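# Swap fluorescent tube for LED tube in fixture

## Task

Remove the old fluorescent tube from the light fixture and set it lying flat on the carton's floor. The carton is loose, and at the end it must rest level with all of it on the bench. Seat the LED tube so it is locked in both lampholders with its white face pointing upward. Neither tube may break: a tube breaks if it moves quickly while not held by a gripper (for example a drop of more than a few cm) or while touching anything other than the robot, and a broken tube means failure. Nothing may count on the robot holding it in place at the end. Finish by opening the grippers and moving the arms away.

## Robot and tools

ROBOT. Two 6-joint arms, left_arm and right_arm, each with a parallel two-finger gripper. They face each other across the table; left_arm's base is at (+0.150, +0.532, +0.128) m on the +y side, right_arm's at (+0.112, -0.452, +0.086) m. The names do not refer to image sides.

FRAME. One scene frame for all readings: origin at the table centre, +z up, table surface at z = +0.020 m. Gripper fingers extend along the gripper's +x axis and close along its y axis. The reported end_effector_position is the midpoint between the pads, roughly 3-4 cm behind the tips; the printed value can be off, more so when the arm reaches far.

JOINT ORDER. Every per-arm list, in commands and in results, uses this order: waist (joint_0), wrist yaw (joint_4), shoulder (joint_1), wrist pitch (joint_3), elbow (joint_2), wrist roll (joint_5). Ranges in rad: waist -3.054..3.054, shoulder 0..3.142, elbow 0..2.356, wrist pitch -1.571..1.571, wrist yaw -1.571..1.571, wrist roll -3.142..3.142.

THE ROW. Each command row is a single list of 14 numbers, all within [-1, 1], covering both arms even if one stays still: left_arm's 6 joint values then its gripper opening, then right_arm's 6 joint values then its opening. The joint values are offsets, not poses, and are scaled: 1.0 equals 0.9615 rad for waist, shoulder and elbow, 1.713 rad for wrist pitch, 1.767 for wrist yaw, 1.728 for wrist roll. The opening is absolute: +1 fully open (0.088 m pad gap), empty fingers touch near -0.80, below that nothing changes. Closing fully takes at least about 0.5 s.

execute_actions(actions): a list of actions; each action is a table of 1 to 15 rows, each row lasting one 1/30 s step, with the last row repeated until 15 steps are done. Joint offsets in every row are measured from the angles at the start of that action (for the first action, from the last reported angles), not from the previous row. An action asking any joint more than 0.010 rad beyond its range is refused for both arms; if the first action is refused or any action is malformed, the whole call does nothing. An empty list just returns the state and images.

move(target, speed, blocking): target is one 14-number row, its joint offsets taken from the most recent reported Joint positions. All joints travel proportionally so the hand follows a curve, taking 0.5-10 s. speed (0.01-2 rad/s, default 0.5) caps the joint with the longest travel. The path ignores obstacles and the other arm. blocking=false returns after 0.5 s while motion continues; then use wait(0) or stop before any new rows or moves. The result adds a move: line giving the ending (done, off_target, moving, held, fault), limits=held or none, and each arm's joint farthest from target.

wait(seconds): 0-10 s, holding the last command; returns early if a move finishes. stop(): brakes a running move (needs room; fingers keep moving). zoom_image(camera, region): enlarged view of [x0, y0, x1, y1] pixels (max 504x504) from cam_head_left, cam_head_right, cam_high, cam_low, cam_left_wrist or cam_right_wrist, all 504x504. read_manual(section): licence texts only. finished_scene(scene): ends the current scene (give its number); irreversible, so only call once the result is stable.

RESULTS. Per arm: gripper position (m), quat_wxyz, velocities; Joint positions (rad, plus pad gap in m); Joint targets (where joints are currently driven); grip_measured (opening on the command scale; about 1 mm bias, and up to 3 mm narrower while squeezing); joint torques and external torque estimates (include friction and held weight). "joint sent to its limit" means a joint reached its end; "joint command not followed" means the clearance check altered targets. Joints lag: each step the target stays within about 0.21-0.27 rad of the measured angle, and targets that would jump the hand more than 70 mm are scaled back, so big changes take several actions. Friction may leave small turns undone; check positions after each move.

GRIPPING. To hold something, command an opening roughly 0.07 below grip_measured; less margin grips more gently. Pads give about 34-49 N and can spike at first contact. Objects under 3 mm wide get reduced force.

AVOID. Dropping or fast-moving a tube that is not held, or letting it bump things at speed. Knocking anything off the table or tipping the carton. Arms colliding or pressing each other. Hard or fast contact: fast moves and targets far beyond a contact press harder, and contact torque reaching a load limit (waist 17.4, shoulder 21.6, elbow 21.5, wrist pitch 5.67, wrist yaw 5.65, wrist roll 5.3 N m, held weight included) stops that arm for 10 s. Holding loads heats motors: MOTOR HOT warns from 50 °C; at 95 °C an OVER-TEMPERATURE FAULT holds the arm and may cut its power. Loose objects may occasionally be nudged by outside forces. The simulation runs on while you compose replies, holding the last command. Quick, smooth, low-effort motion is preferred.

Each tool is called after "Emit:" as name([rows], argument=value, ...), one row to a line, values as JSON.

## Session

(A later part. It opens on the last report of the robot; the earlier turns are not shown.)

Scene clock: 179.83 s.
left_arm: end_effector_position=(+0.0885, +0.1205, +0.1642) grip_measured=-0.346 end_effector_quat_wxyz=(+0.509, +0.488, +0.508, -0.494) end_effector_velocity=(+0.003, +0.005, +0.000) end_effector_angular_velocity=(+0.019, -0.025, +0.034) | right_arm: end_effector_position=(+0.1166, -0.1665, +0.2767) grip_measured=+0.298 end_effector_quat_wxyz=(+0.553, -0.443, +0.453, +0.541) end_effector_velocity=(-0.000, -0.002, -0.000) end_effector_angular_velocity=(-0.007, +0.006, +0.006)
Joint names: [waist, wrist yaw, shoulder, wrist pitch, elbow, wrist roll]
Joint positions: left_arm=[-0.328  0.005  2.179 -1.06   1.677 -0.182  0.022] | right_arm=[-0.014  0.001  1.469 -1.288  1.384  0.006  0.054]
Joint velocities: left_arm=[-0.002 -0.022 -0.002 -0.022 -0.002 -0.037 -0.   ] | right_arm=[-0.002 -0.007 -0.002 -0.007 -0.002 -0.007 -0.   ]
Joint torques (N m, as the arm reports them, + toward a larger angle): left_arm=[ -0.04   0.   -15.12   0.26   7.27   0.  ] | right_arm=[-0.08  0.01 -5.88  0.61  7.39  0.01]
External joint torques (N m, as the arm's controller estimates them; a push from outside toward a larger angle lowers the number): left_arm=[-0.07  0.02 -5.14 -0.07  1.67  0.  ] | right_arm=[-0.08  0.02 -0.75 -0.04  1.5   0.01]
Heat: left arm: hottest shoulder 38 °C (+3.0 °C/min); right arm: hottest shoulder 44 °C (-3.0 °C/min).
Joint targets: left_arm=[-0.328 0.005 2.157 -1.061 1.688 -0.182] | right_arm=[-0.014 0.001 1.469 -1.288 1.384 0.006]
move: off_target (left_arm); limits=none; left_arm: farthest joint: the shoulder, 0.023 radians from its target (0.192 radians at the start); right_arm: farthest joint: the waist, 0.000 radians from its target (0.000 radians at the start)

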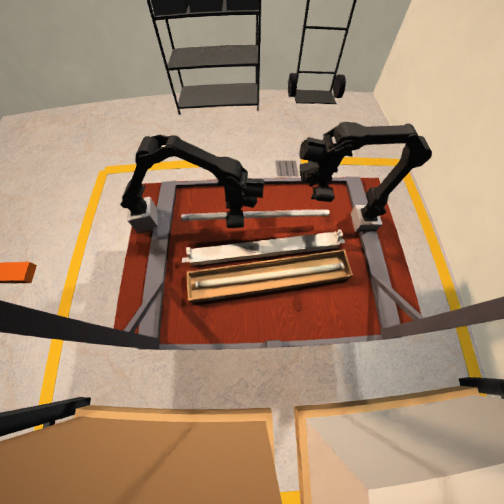

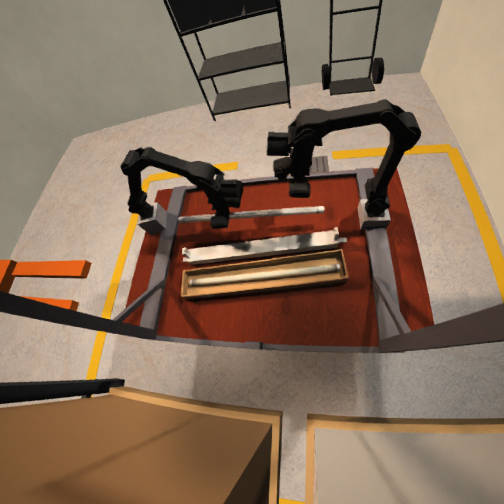

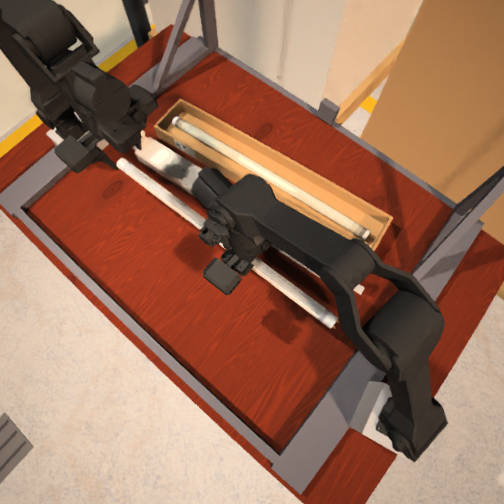

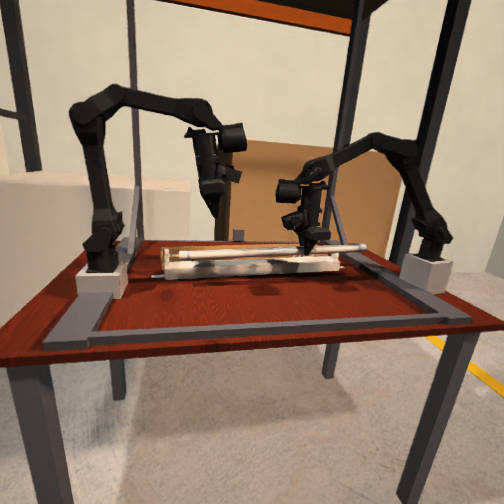

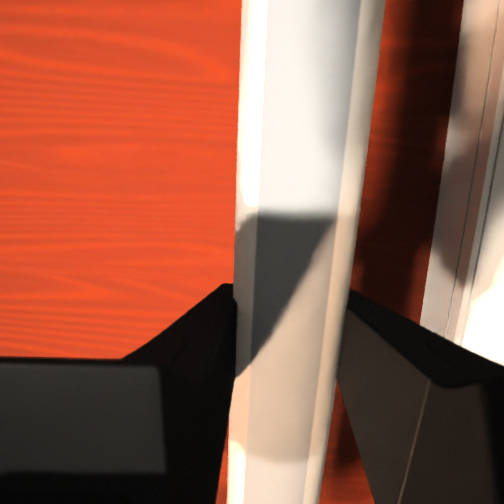

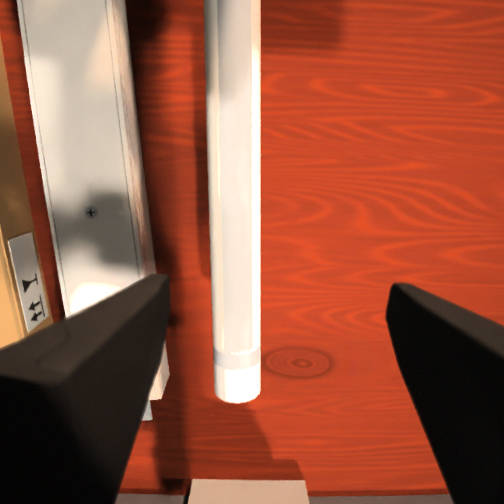

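Emit:
move(target=[-0.208,-0.418,0.26,-0.173,0.22,-0.167,-0.5,0,0,0,0,0,0,0.3], speed=0.25)

Scene clock: 185.93 s.
left_arm: end_effector_position=(+0.1088, +0.1203, +0.1623) grip_measured=-0.346 end_effector_quat_wxyz=(+0.652, +0.652, +0.272, -0.273) end_effector_velocity=(-0.001, +0.002, -0.002) end_effector_angular_velocity=(+0.019, +0.002, -0.005) | right_arm: end_effector_position=(+0.1166, -0.1665, +0.2767) grip_measured=+0.298 end_effector_quat_wxyz=(+0.553, -0.443, +0.453, +0.541) end_effector_velocity=(-0.003, -0.005, -0.001) end_effector_angular_velocity=(-0.022, +0.018, +0.023)
Joint names: [waist, wrist yaw, shoulder, wrist pitch, elbow, wrist roll]
Joint positions: left_arm=[-0.524 -0.723  2.413 -1.354  1.878 -0.464  0.022] | right_arm=[-0.014  0.001  1.469 -1.288  1.384  0.006  0.054]
Joint velocities: left_arm=[-0.002  0.007  0.002 -0.007 -0.002  0.007 -0.   ] | right_arm=[-0.002 -0.022 -0.002 -0.022 -0.002 -0.022 -0.   ]
Joint torques (N m, as the arm reports them, + toward a larger angle): left_arm=[ -0.38  -0.91 -10.79  -0.23   6.59  -0.3 ] | right_arm=[ 0.1   0.01 -5.76  0.6   7.22 -0.02]
External joint torques (N m, as the arm's controller estimates them; a push from outside toward a larger angle lowers the number): left_arm=[-0.44 -0.44 -0.11 -0.05  1.57 -0.25] | right_arm=[ 0.12  0.02 -0.62 -0.04  1.35 -0.03]
Heat: left arm: hottest shoulder 40 °C (+5.0 °C/min); right arm: hottest shoulder 43 °C (-4.0 °C/min).
Joint targets: left_arm=[-0.528 -0.733 2.429 -1.357 1.888 -0.471] | right_arm=[-0.014 0.001 1.469 -1.288 1.384 0.006]
move: off_target (left_arm); limits=none; left_arm: farthest joint: the shoulder, 0.016 radians from its target (0.250 radians at the start); right_arm: farthest joint: the waist, 0.000 radians from its target (0.000 radians at the start)

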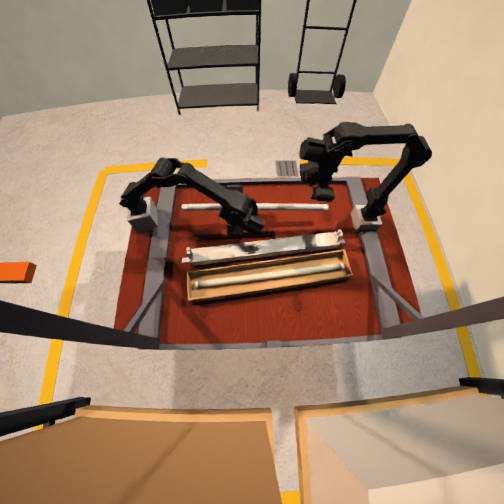

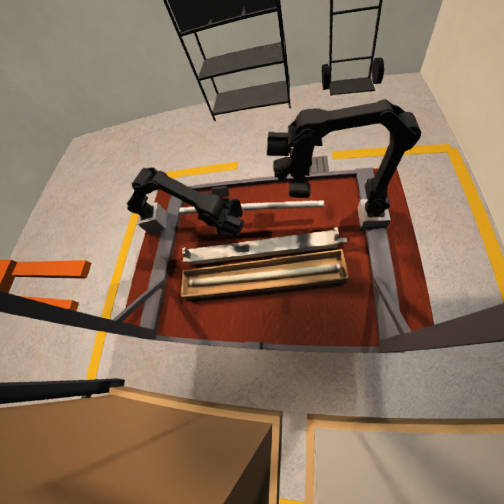

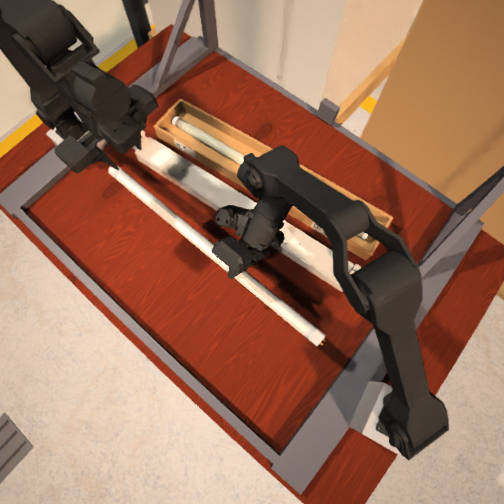

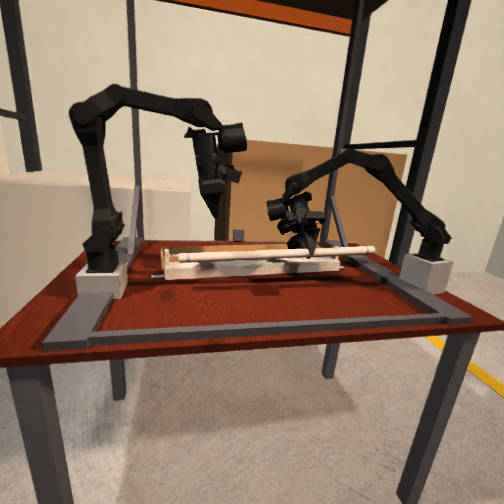

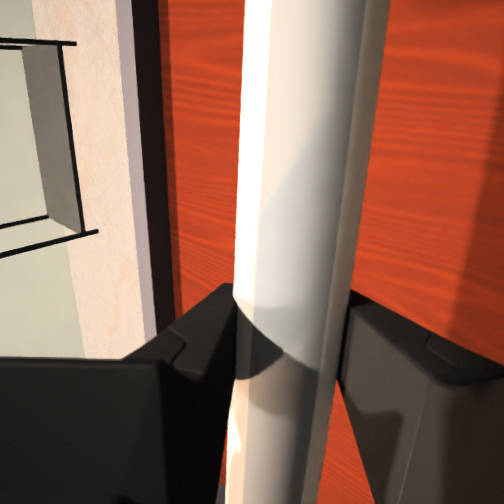

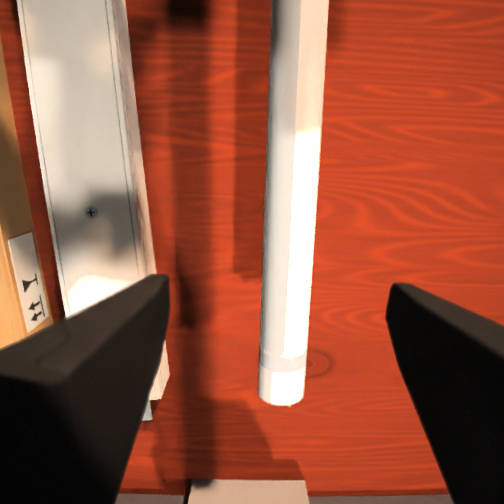

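Emit:
move(target=[0,0,0,0,0,0,-0.5,-0.043,0,0.708,-0.086,0.652,-0.036,0.5], speed=0.5)

Emit:
move(target=[0,0,0,0,0,0,-0.5,0,0,0.015,0.141,-0.255,0,0.5], speed=0.15)

Scene clock: 201.60 s.
left_arm: end_effector_position=(+0.1089, +0.1203, +0.1623) grip_measured=-0.346 end_effector_quat_wxyz=(+0.652, +0.652, +0.272, -0.273) end_effector_velocity=(+0.002, +0.000, +0.003) end_effector_angular_velocity=(-0.016, -0.022, +0.006) | right_arm: end_effector_position=(+0.1344, -0.0398, +0.2213) grip_measured=+0.498 end_effector_quat_wxyz=(+0.502, -0.499, +0.499, +0.501) end_effector_velocity=(-0.000, +0.000, -0.005) end_effector_angular_velocity=(-0.007, +0.008, -0.010)
Joint names: [waist, wrist yaw, shoulder, wrist pitch, elbow, wrist roll]
Joint positions: left_arm=[-0.524 -0.724  2.413 -1.354  1.878 -0.464  0.022] | right_arm=[-0.053  0.001  2.133 -1.434  2.001 -0.053  0.063]
Joint velocities: left_arm=[-0.002 -0.022 -0.002 -0.007 -0.002 -0.022 -0.   ] | right_arm=[-0.002 -0.007  0.007  0.007 -0.007  0.007  0.   ]
Joint torques (N m, as the arm reports them, + toward a larger angle): left_arm=[ -0.04  -0.52 -13.02  -0.12   5.29  -0.04] | right_arm=[-0.31  0.02 -8.53  0.21  8.13 -0.11]
External joint torques (N m, as the arm's controller estimates them; a push from outside toward a larger angle lowers the number): left_arm=[-0.05 -0.04 -2.29  0.07  0.25  0.  ] | right_arm=[-0.32  0.03  1.03 -0.12  2.55 -0.11]
Heat: left arm: hottest shoulder 41 °C (+6.1 °C/min); right arm: hottest shoulder 41 °C (-8.1 °C/min).
Joint targets: left_arm=[-0.524 -0.723 2.413 -1.354 1.878 -0.463] | right_arm=[-0.056 0.001 2.150 -1.436 2.011 -0.056]
move: off_target (right_arm); limits=none; left_arm: farthest joint: the wrist yaw, 0.001 radians from its target (0.001 radians at the start); right_arm: farthest joint: the shoulder, 0.016 radians from its target (0.681 radians at the start)

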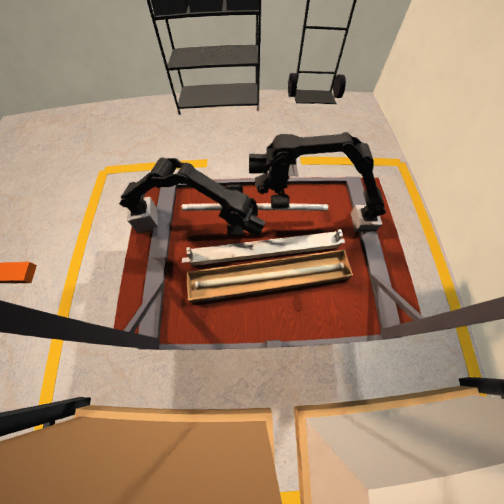

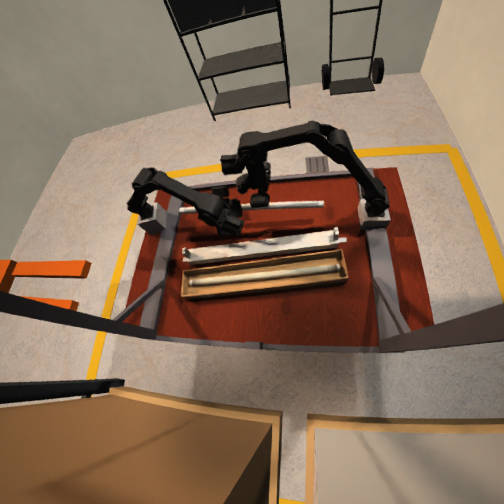

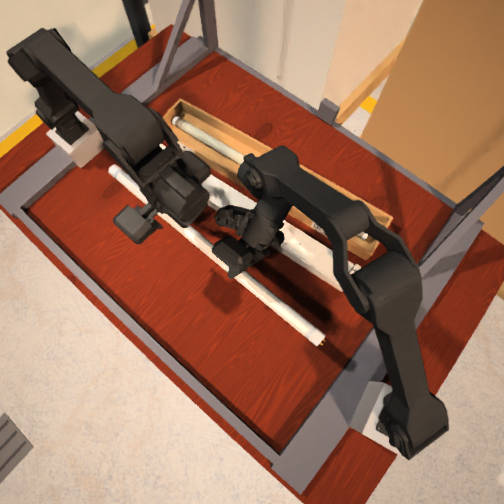

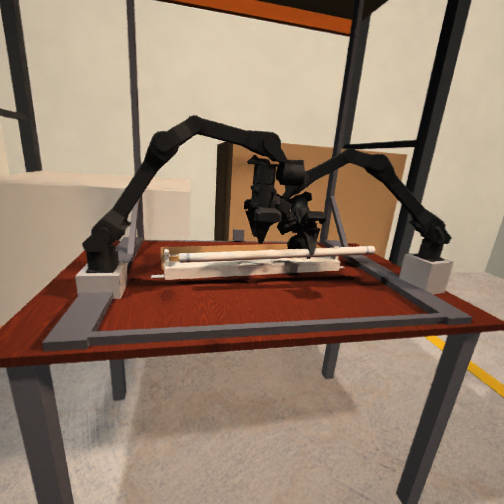

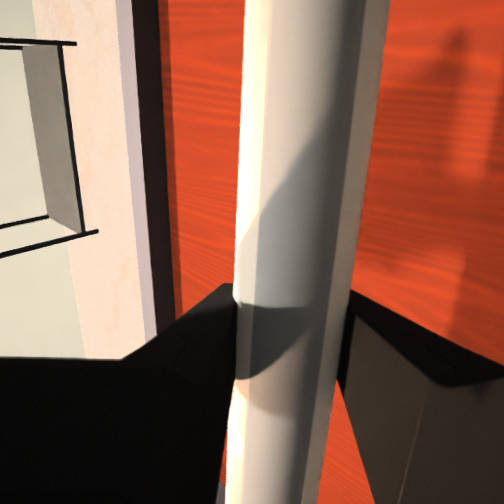

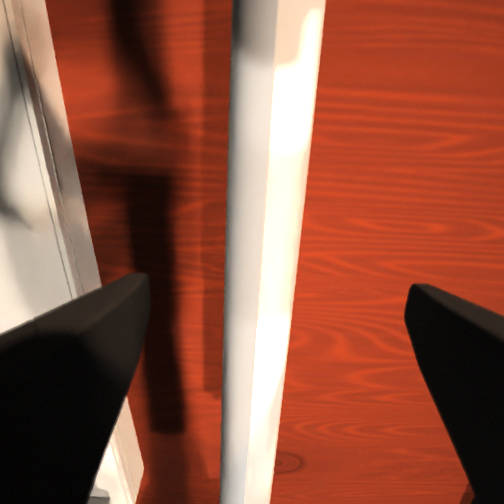

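Scene clock: 203.70 s.
left_arm: end_effector_position=(+0.1089, +0.1203, +0.1623) grip_measured=-0.346 end_effector_quat_wxyz=(+0.652, +0.652, +0.272, -0.273) end_effector_velocity=(-0.000, +0.000, +0.001) end_effector_angular_velocity=(+0.010, -0.009, -0.010) | right_arm: end_effector_position=(+0.1344, -0.0397, +0.1618) grip_measured=+0.498 end_effector_quat_wxyz=(+0.502, -0.498, +0.498, +0.501) end_effector_velocity=(+0.002, -0.000, -0.001) end_effector_angular_velocity=(+0.002, -0.008, +0.005)
Joint names: [waist, wrist yaw, shoulder, wrist pitch, elbow, wrist roll]
Joint positions: left_arm=[-0.524 -0.724  2.413 -1.354  1.878 -0.464  0.022] | right_arm=[-0.053  0.001  2.133 -1.195  1.764 -0.053  0.063]
Joint velocities: left_arm=[-0.002 -0.007  0.002 -0.007  0.002  0.007 -0.   ] | right_arm=[-0.002  0.007 -0.002  0.007 -0.007 -0.007 -0.   ]
Joint torques (N m, as the arm reports them, + toward a larger angle): left_arm=[ -0.04  -0.53 -12.99  -0.13   5.28  -0.05] | right_arm=[ 0.05 -0.01 -8.7   0.39  5.82  0.  ]
External joint torques (N m, as the arm's controller estimates them; a push from outside toward a larger angle lowers the number): left_arm=[-0.05 -0.05 -2.26  0.07  0.25  0.  ] | right_arm=[0.06 0.   0.91 0.03 0.17 0.  ]
Heat: left arm: hottest shoulder 41 °C (+6.1 °C/min); right arm: hottest shoulder 41 °C (-8.1 °C/min).
Joint targets: left_arm=[-0.524 -0.724 2.413 -1.354 1.878 -0.464] | right_arm=[-0.053 0.001 2.148 -1.193 1.755 -0.053]
move: off_target (right_arm); limits=none; left_arm: farthest joint: the waist, 0.000 radians from its target (0.000 radians at the start); right_arm: farthest joint: the shoulder, 0.014 radians from its target (0.014 radians at the start)

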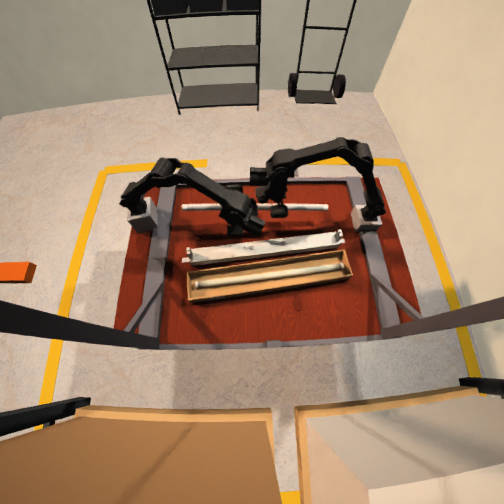

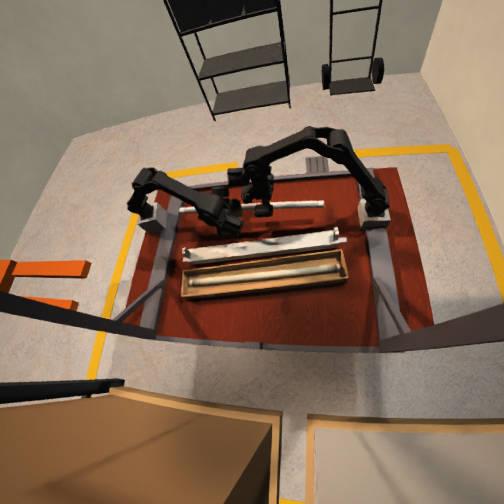

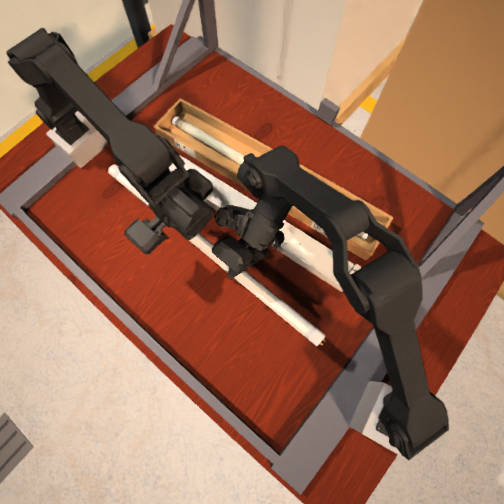

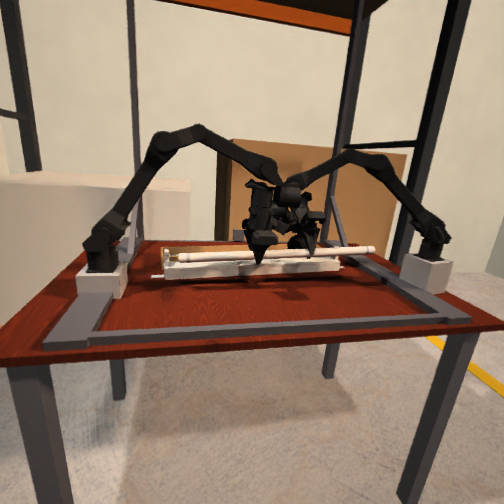

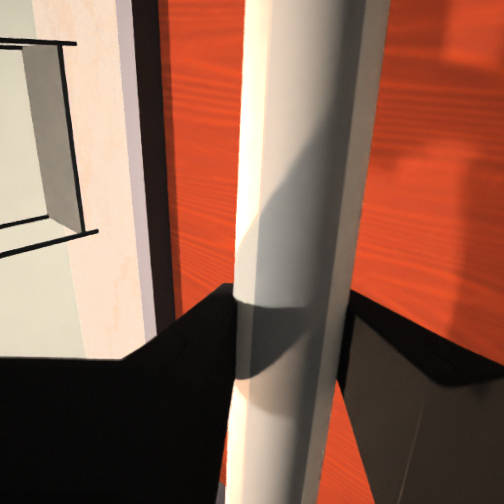

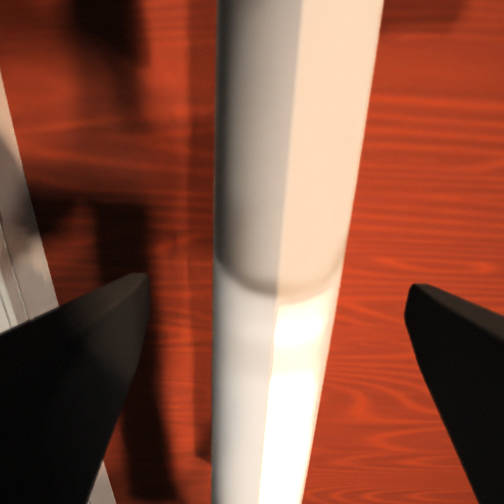

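Emit:
move(target=[0,0,0,0,0,0,-0.5,-0.292,-0.416,0.256,-0.15,0.186,-0.236,0.5], speed=0.3)

Scene clock: 209.67 s.
left_arm: end_effector_position=(+0.1089, +0.1203, +0.1623) grip_measured=-0.346 end_effector_quat_wxyz=(+0.652, +0.652, +0.272, -0.273) end_effector_velocity=(+0.000, +0.001, +0.002) end_effector_angular_velocity=(+0.010, -0.009, -0.010) | right_arm: end_effector_position=(+0.1480, -0.0396, +0.1562) grip_measured=+0.498 end_effector_quat_wxyz=(+0.272, -0.272, +0.649, +0.656) end_effector_velocity=(-0.000, -0.001, -0.000) end_effector_angular_velocity=(-0.004, +0.011, +0.001)
Joint names: [waist, wrist yaw, shoulder, wrist pitch, elbow, wrist roll]
Joint positions: left_arm=[-0.524 -0.724  2.413 -1.354  1.878 -0.464  0.022] | right_arm=[-0.331 -0.73   2.362 -1.45   1.934 -0.457  0.063]
Joint velocities: left_arm=[-0.002 -0.007 -0.002 -0.007 -0.002  0.007 -0.   ] | right_arm=[-0.002 -0.007  0.002 -0.007 -0.002 -0.007 -0.   ]
Joint torques (N m, as the arm reports them, + toward a larger angle): left_arm=[ -0.04  -0.53 -12.99  -0.12   5.29  -0.04] | right_arm=[-0.07 -0.66 -9.46 -0.31  7.37 -0.14]
External joint torques (N m, as the arm's controller estimates them; a push from outside toward a larger angle lowers the number): left_arm=[-0.04 -0.06 -2.34  0.06  0.28  0.  ] | right_arm=[-0.08 -0.2   0.94 -0.16  2.28 -0.1 ]
Heat: left arm: hottest shoulder 42 °C (+7.1 °C/min); right arm: hottest shoulder 42 °C (-8.1 °C/min).
Joint targets: left_arm=[-0.524 -0.724 2.413 -1.354 1.878 -0.464] | right_arm=[-0.333 -0.734 2.379 -1.451 1.943 -0.461]
move: off_target (right_arm); limits=none; left_arm: farthest joint: the waist, 0.000 radians from its target (0.000 radians at the start); right_arm: farthest joint: the shoulder, 0.017 radians from its target (0.246 radians at the start)

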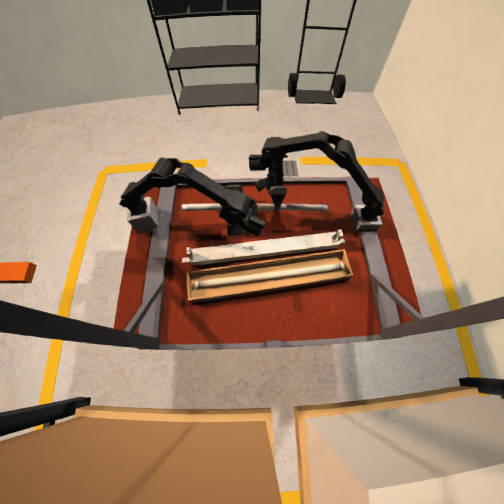

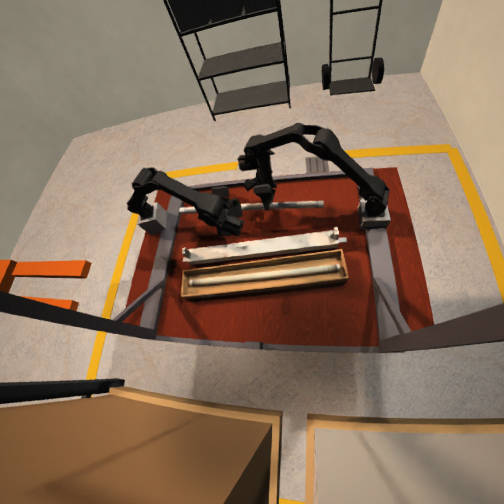

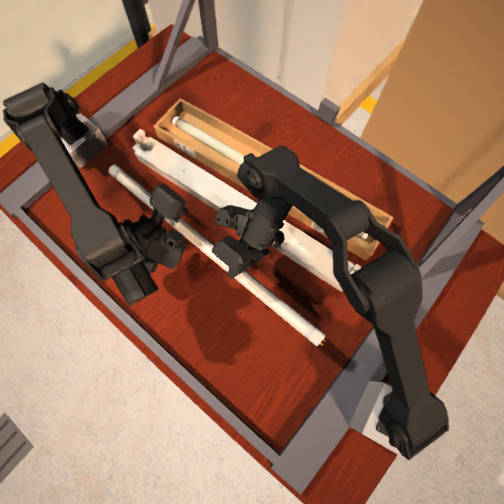

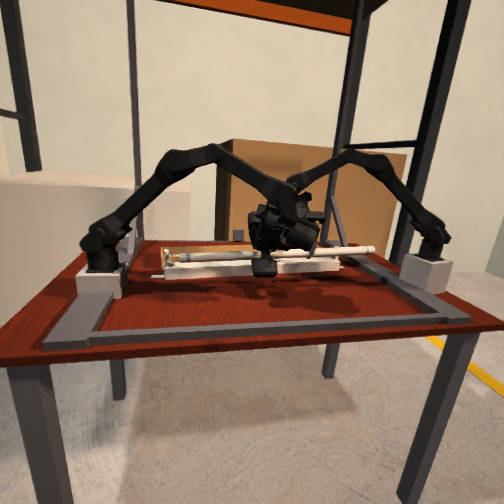

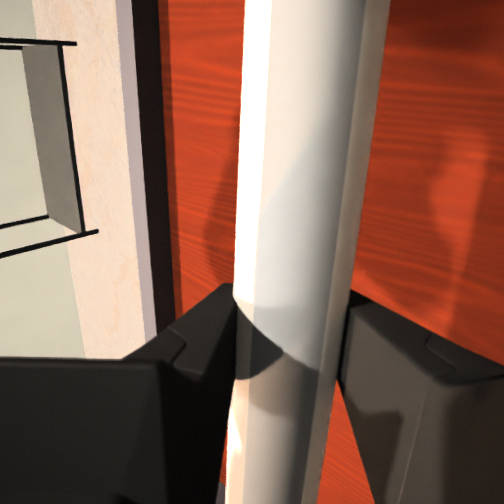

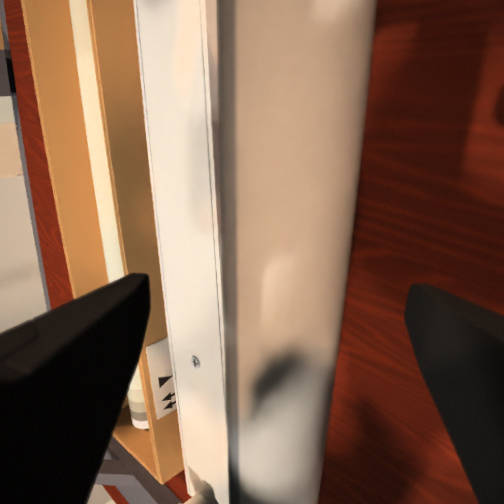

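Emit:
execute_actions([
  [[0,0,0,0,0,0,-0.5,0,0,0,0,0,0,-0.15]],
  [[0,0,0,0,0,0,-0.5,0,0,0,0,0,0,-0.47]],
  [[0,0,0,0,0,0,-0.5,0,0,0,0,0,0,-0.47]],
  [[0,0,0,0,0,0,0.4,0,0,0,0,0,0,-0.47]],
])

Emit:
move(target=[-0.1,0,-0.12,-0.06,0,0,0.4,0,0,0,0,0,0,-0.47], speed=0.15)

Scene clock: 217.60 s.
left_arm: end_effector_position=(+0.1089, +0.1203, +0.1623) grip_measured=+0.383 end_effector_quat_wxyz=(+0.652, +0.652, +0.272, -0.273) end_effector_velocity=(+0.000, +0.001, +0.002) end_effector_angular_velocity=(+0.010, -0.009, -0.010) | right_arm: end_effector_position=(+0.1481, -0.0397, +0.1559) grip_measured=-0.376 end_effector_quat_wxyz=(+0.273, -0.272, +0.650, +0.655) end_effector_velocity=(+0.003, -0.002, +0.000) end_effector_angular_velocity=(-0.004, -0.004, +0.000)
Joint names: [waist, wrist yaw, shoulder, wrist pitch, elbow, wrist roll]
Joint positions: left_arm=[-0.524 -0.724  2.413 -1.354  1.878 -0.464  0.058] | right_arm=[-0.331 -0.728  2.362 -1.45   1.934 -0.455  0.021]
Joint velocities: left_arm=[-0.002 -0.007 -0.002 -0.007 -0.002  0.007  0.006] | right_arm=[-0.007  0.007 -0.002 -0.007 -0.002 -0.007  0.   ]
Joint torques (N m, as the arm reports them, + toward a larger angle): left_arm=[ -0.06  -0.53 -13.08  -0.13   5.39  -0.04] | right_arm=[  0.05  -0.57 -11.31  -0.17   6.26  -0.17]
External joint torques (N m, as the arm's controller estimates them; a push from outside toward a larger angle lowers the number): left_arm=[-0.12 -0.06 -2.4   0.06  0.38  0.  ] | right_arm=[ 0.13 -0.12 -0.96 -0.01  1.22 -0.13]
External joint torques at the end of the 1st action: left_arm=[-0.05 -0.05 -2.3   0.07  0.29  0.  ] | right_arm=[ 0.02 -0.01 -0.74  0.    1.01 -0.04]
External joint torques at the end of the 2nd action: left_arm=[-0.05 -0.05 -2.21  0.07  0.26  0.  ] | right_arm=[-0.01 -0.04 -0.88  0.    1.17 -0.02]
External joint torques at the end of the 3rd action: left_arm=[ 0.03 -0.06 -2.23  0.05  0.21  0.  ] | right_arm=[ 0.12 -0.07 -0.78 -0.02  1.13  0.01]
Heat: left arm: hottest shoulder 43 °C (+8.1 °C/min); right arm: hottest shoulder 43 °C (-5.1 °C/min).
Joint targets: left_arm=[-0.524 -0.724 2.413 -1.354 1.878 -0.464] | right_arm=[-0.331 -0.730 2.362 -1.450 1.934 -0.458]

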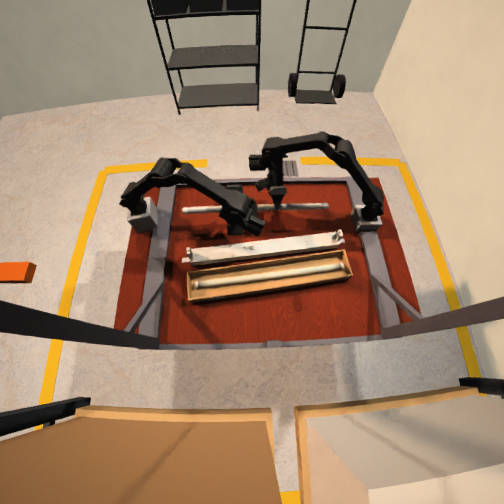

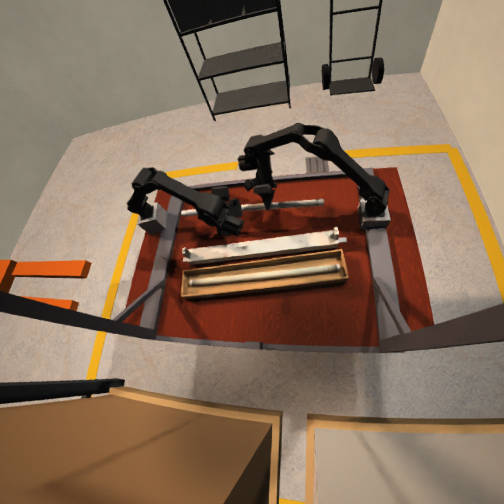

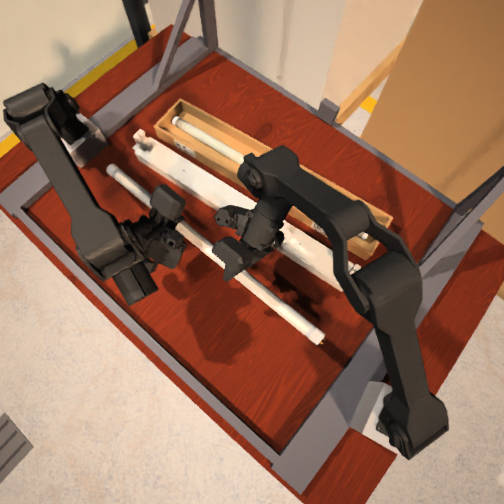

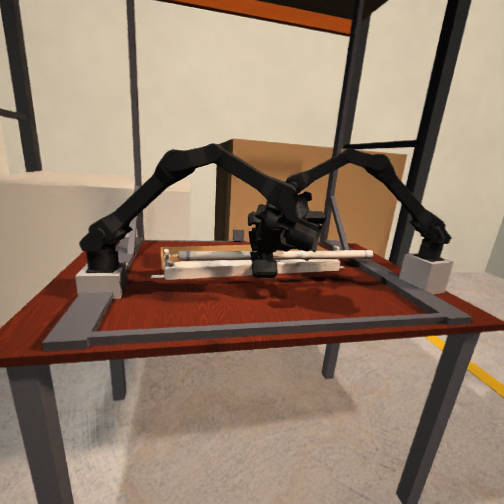

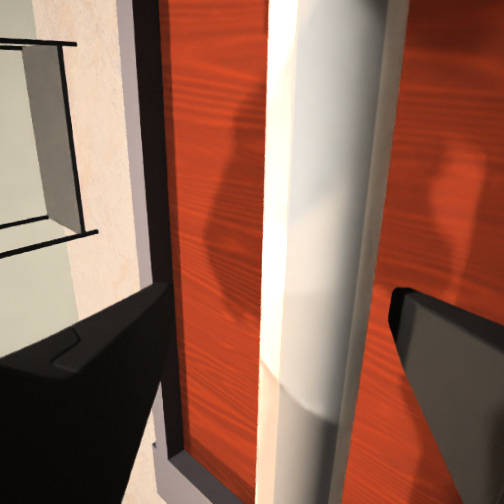

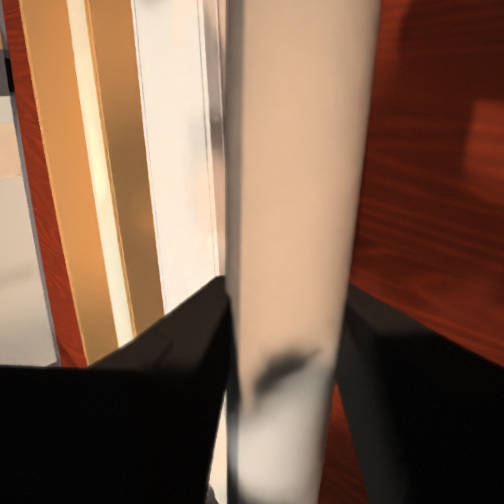

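Scene clock: 218.83 s.
left_arm: end_effector_position=(+0.0761, +0.1372, +0.2050) grip_measured=+0.397 end_effector_quat_wxyz=(+0.639, +0.665, +0.241, -0.303) end_effector_velocity=(-0.001, -0.001, +0.001) end_effector_angular_velocity=(-0.025, -0.002, +0.011) | right_arm: end_effector_position=(+0.1483, -0.0398, +0.1558) grip_measured=-0.376 end_effector_quat_wxyz=(+0.273, -0.273, +0.650, +0.655) end_effector_velocity=(-0.000, -0.001, +0.003) end_effector_angular_velocity=(+0.005, +0.007, +0.001)
Joint names: [waist, wrist yaw, shoulder, wrist pitch, elbow, wrist roll]
Joint positions: left_arm=[-0.617 -0.724  2.314 -1.455  1.878 -0.464  0.058] | right_arm=[-0.331 -0.727  2.362 -1.45   1.934 -0.455  0.021]
Joint velocities: left_arm=[-0.002 -0.007 -0.002  0.007 -0.002 -0.022  0.   ] | right_arm=[-0.002 -0.007 -0.007 -0.007 -0.002 -0.007  0.   ]
Joint torques (N m, as the arm reports them, + toward a larger angle): left_arm=[ -0.35  -0.53 -14.66  -0.29   5.44  -0.04] | right_arm=[  0.12  -0.56 -11.15  -0.13   6.3   -0.09]
External joint torques (N m, as the arm's controller estimates them; a push from outside toward a larger angle lowers the number): left_arm=[-0.34 -0.06 -4.4  -0.12  0.29  0.  ] | right_arm=[ 0.11 -0.1  -0.67  0.04  1.21 -0.05]
Heat: left arm: hottest shoulder 44 °C (+8.1 °C/min); right arm: hottest shoulder 43 °C (-5.0 °C/min).
Joint targets: left_arm=[-0.620 -0.724 2.297 -1.457 1.878 -0.464] | right_arm=[-0.331 -0.729 2.362 -1.450 1.934 -0.455]
move: off_target (left_arm); limits=none; left_arm: farthest joint: the shoulder, 0.017 radians from its target (0.115 radians at the start); right_arm: farthest joint: the wrist yaw, 0.001 radians from its target (0.000 radians at the start)

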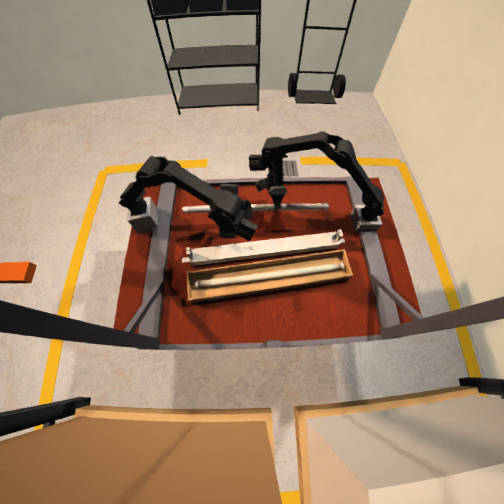

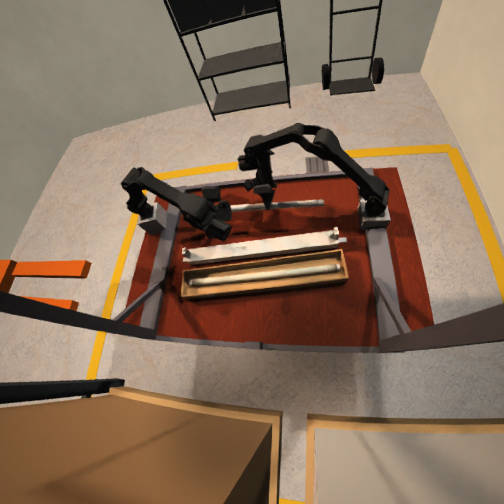

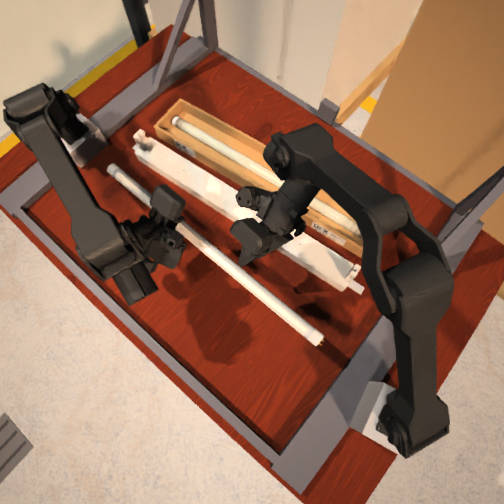

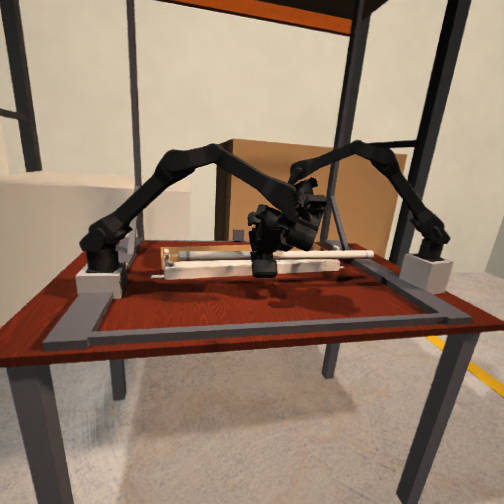

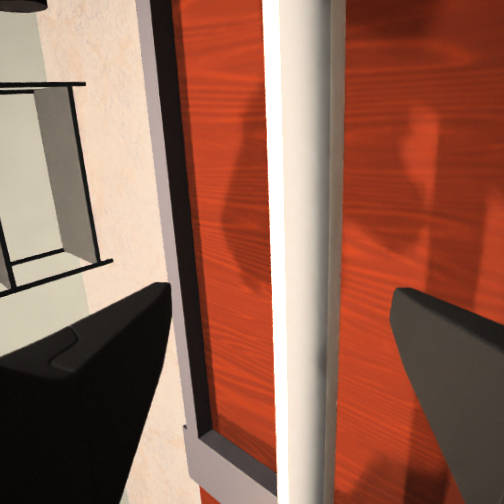

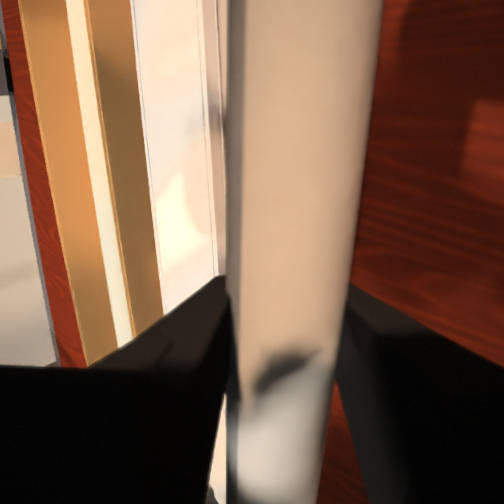

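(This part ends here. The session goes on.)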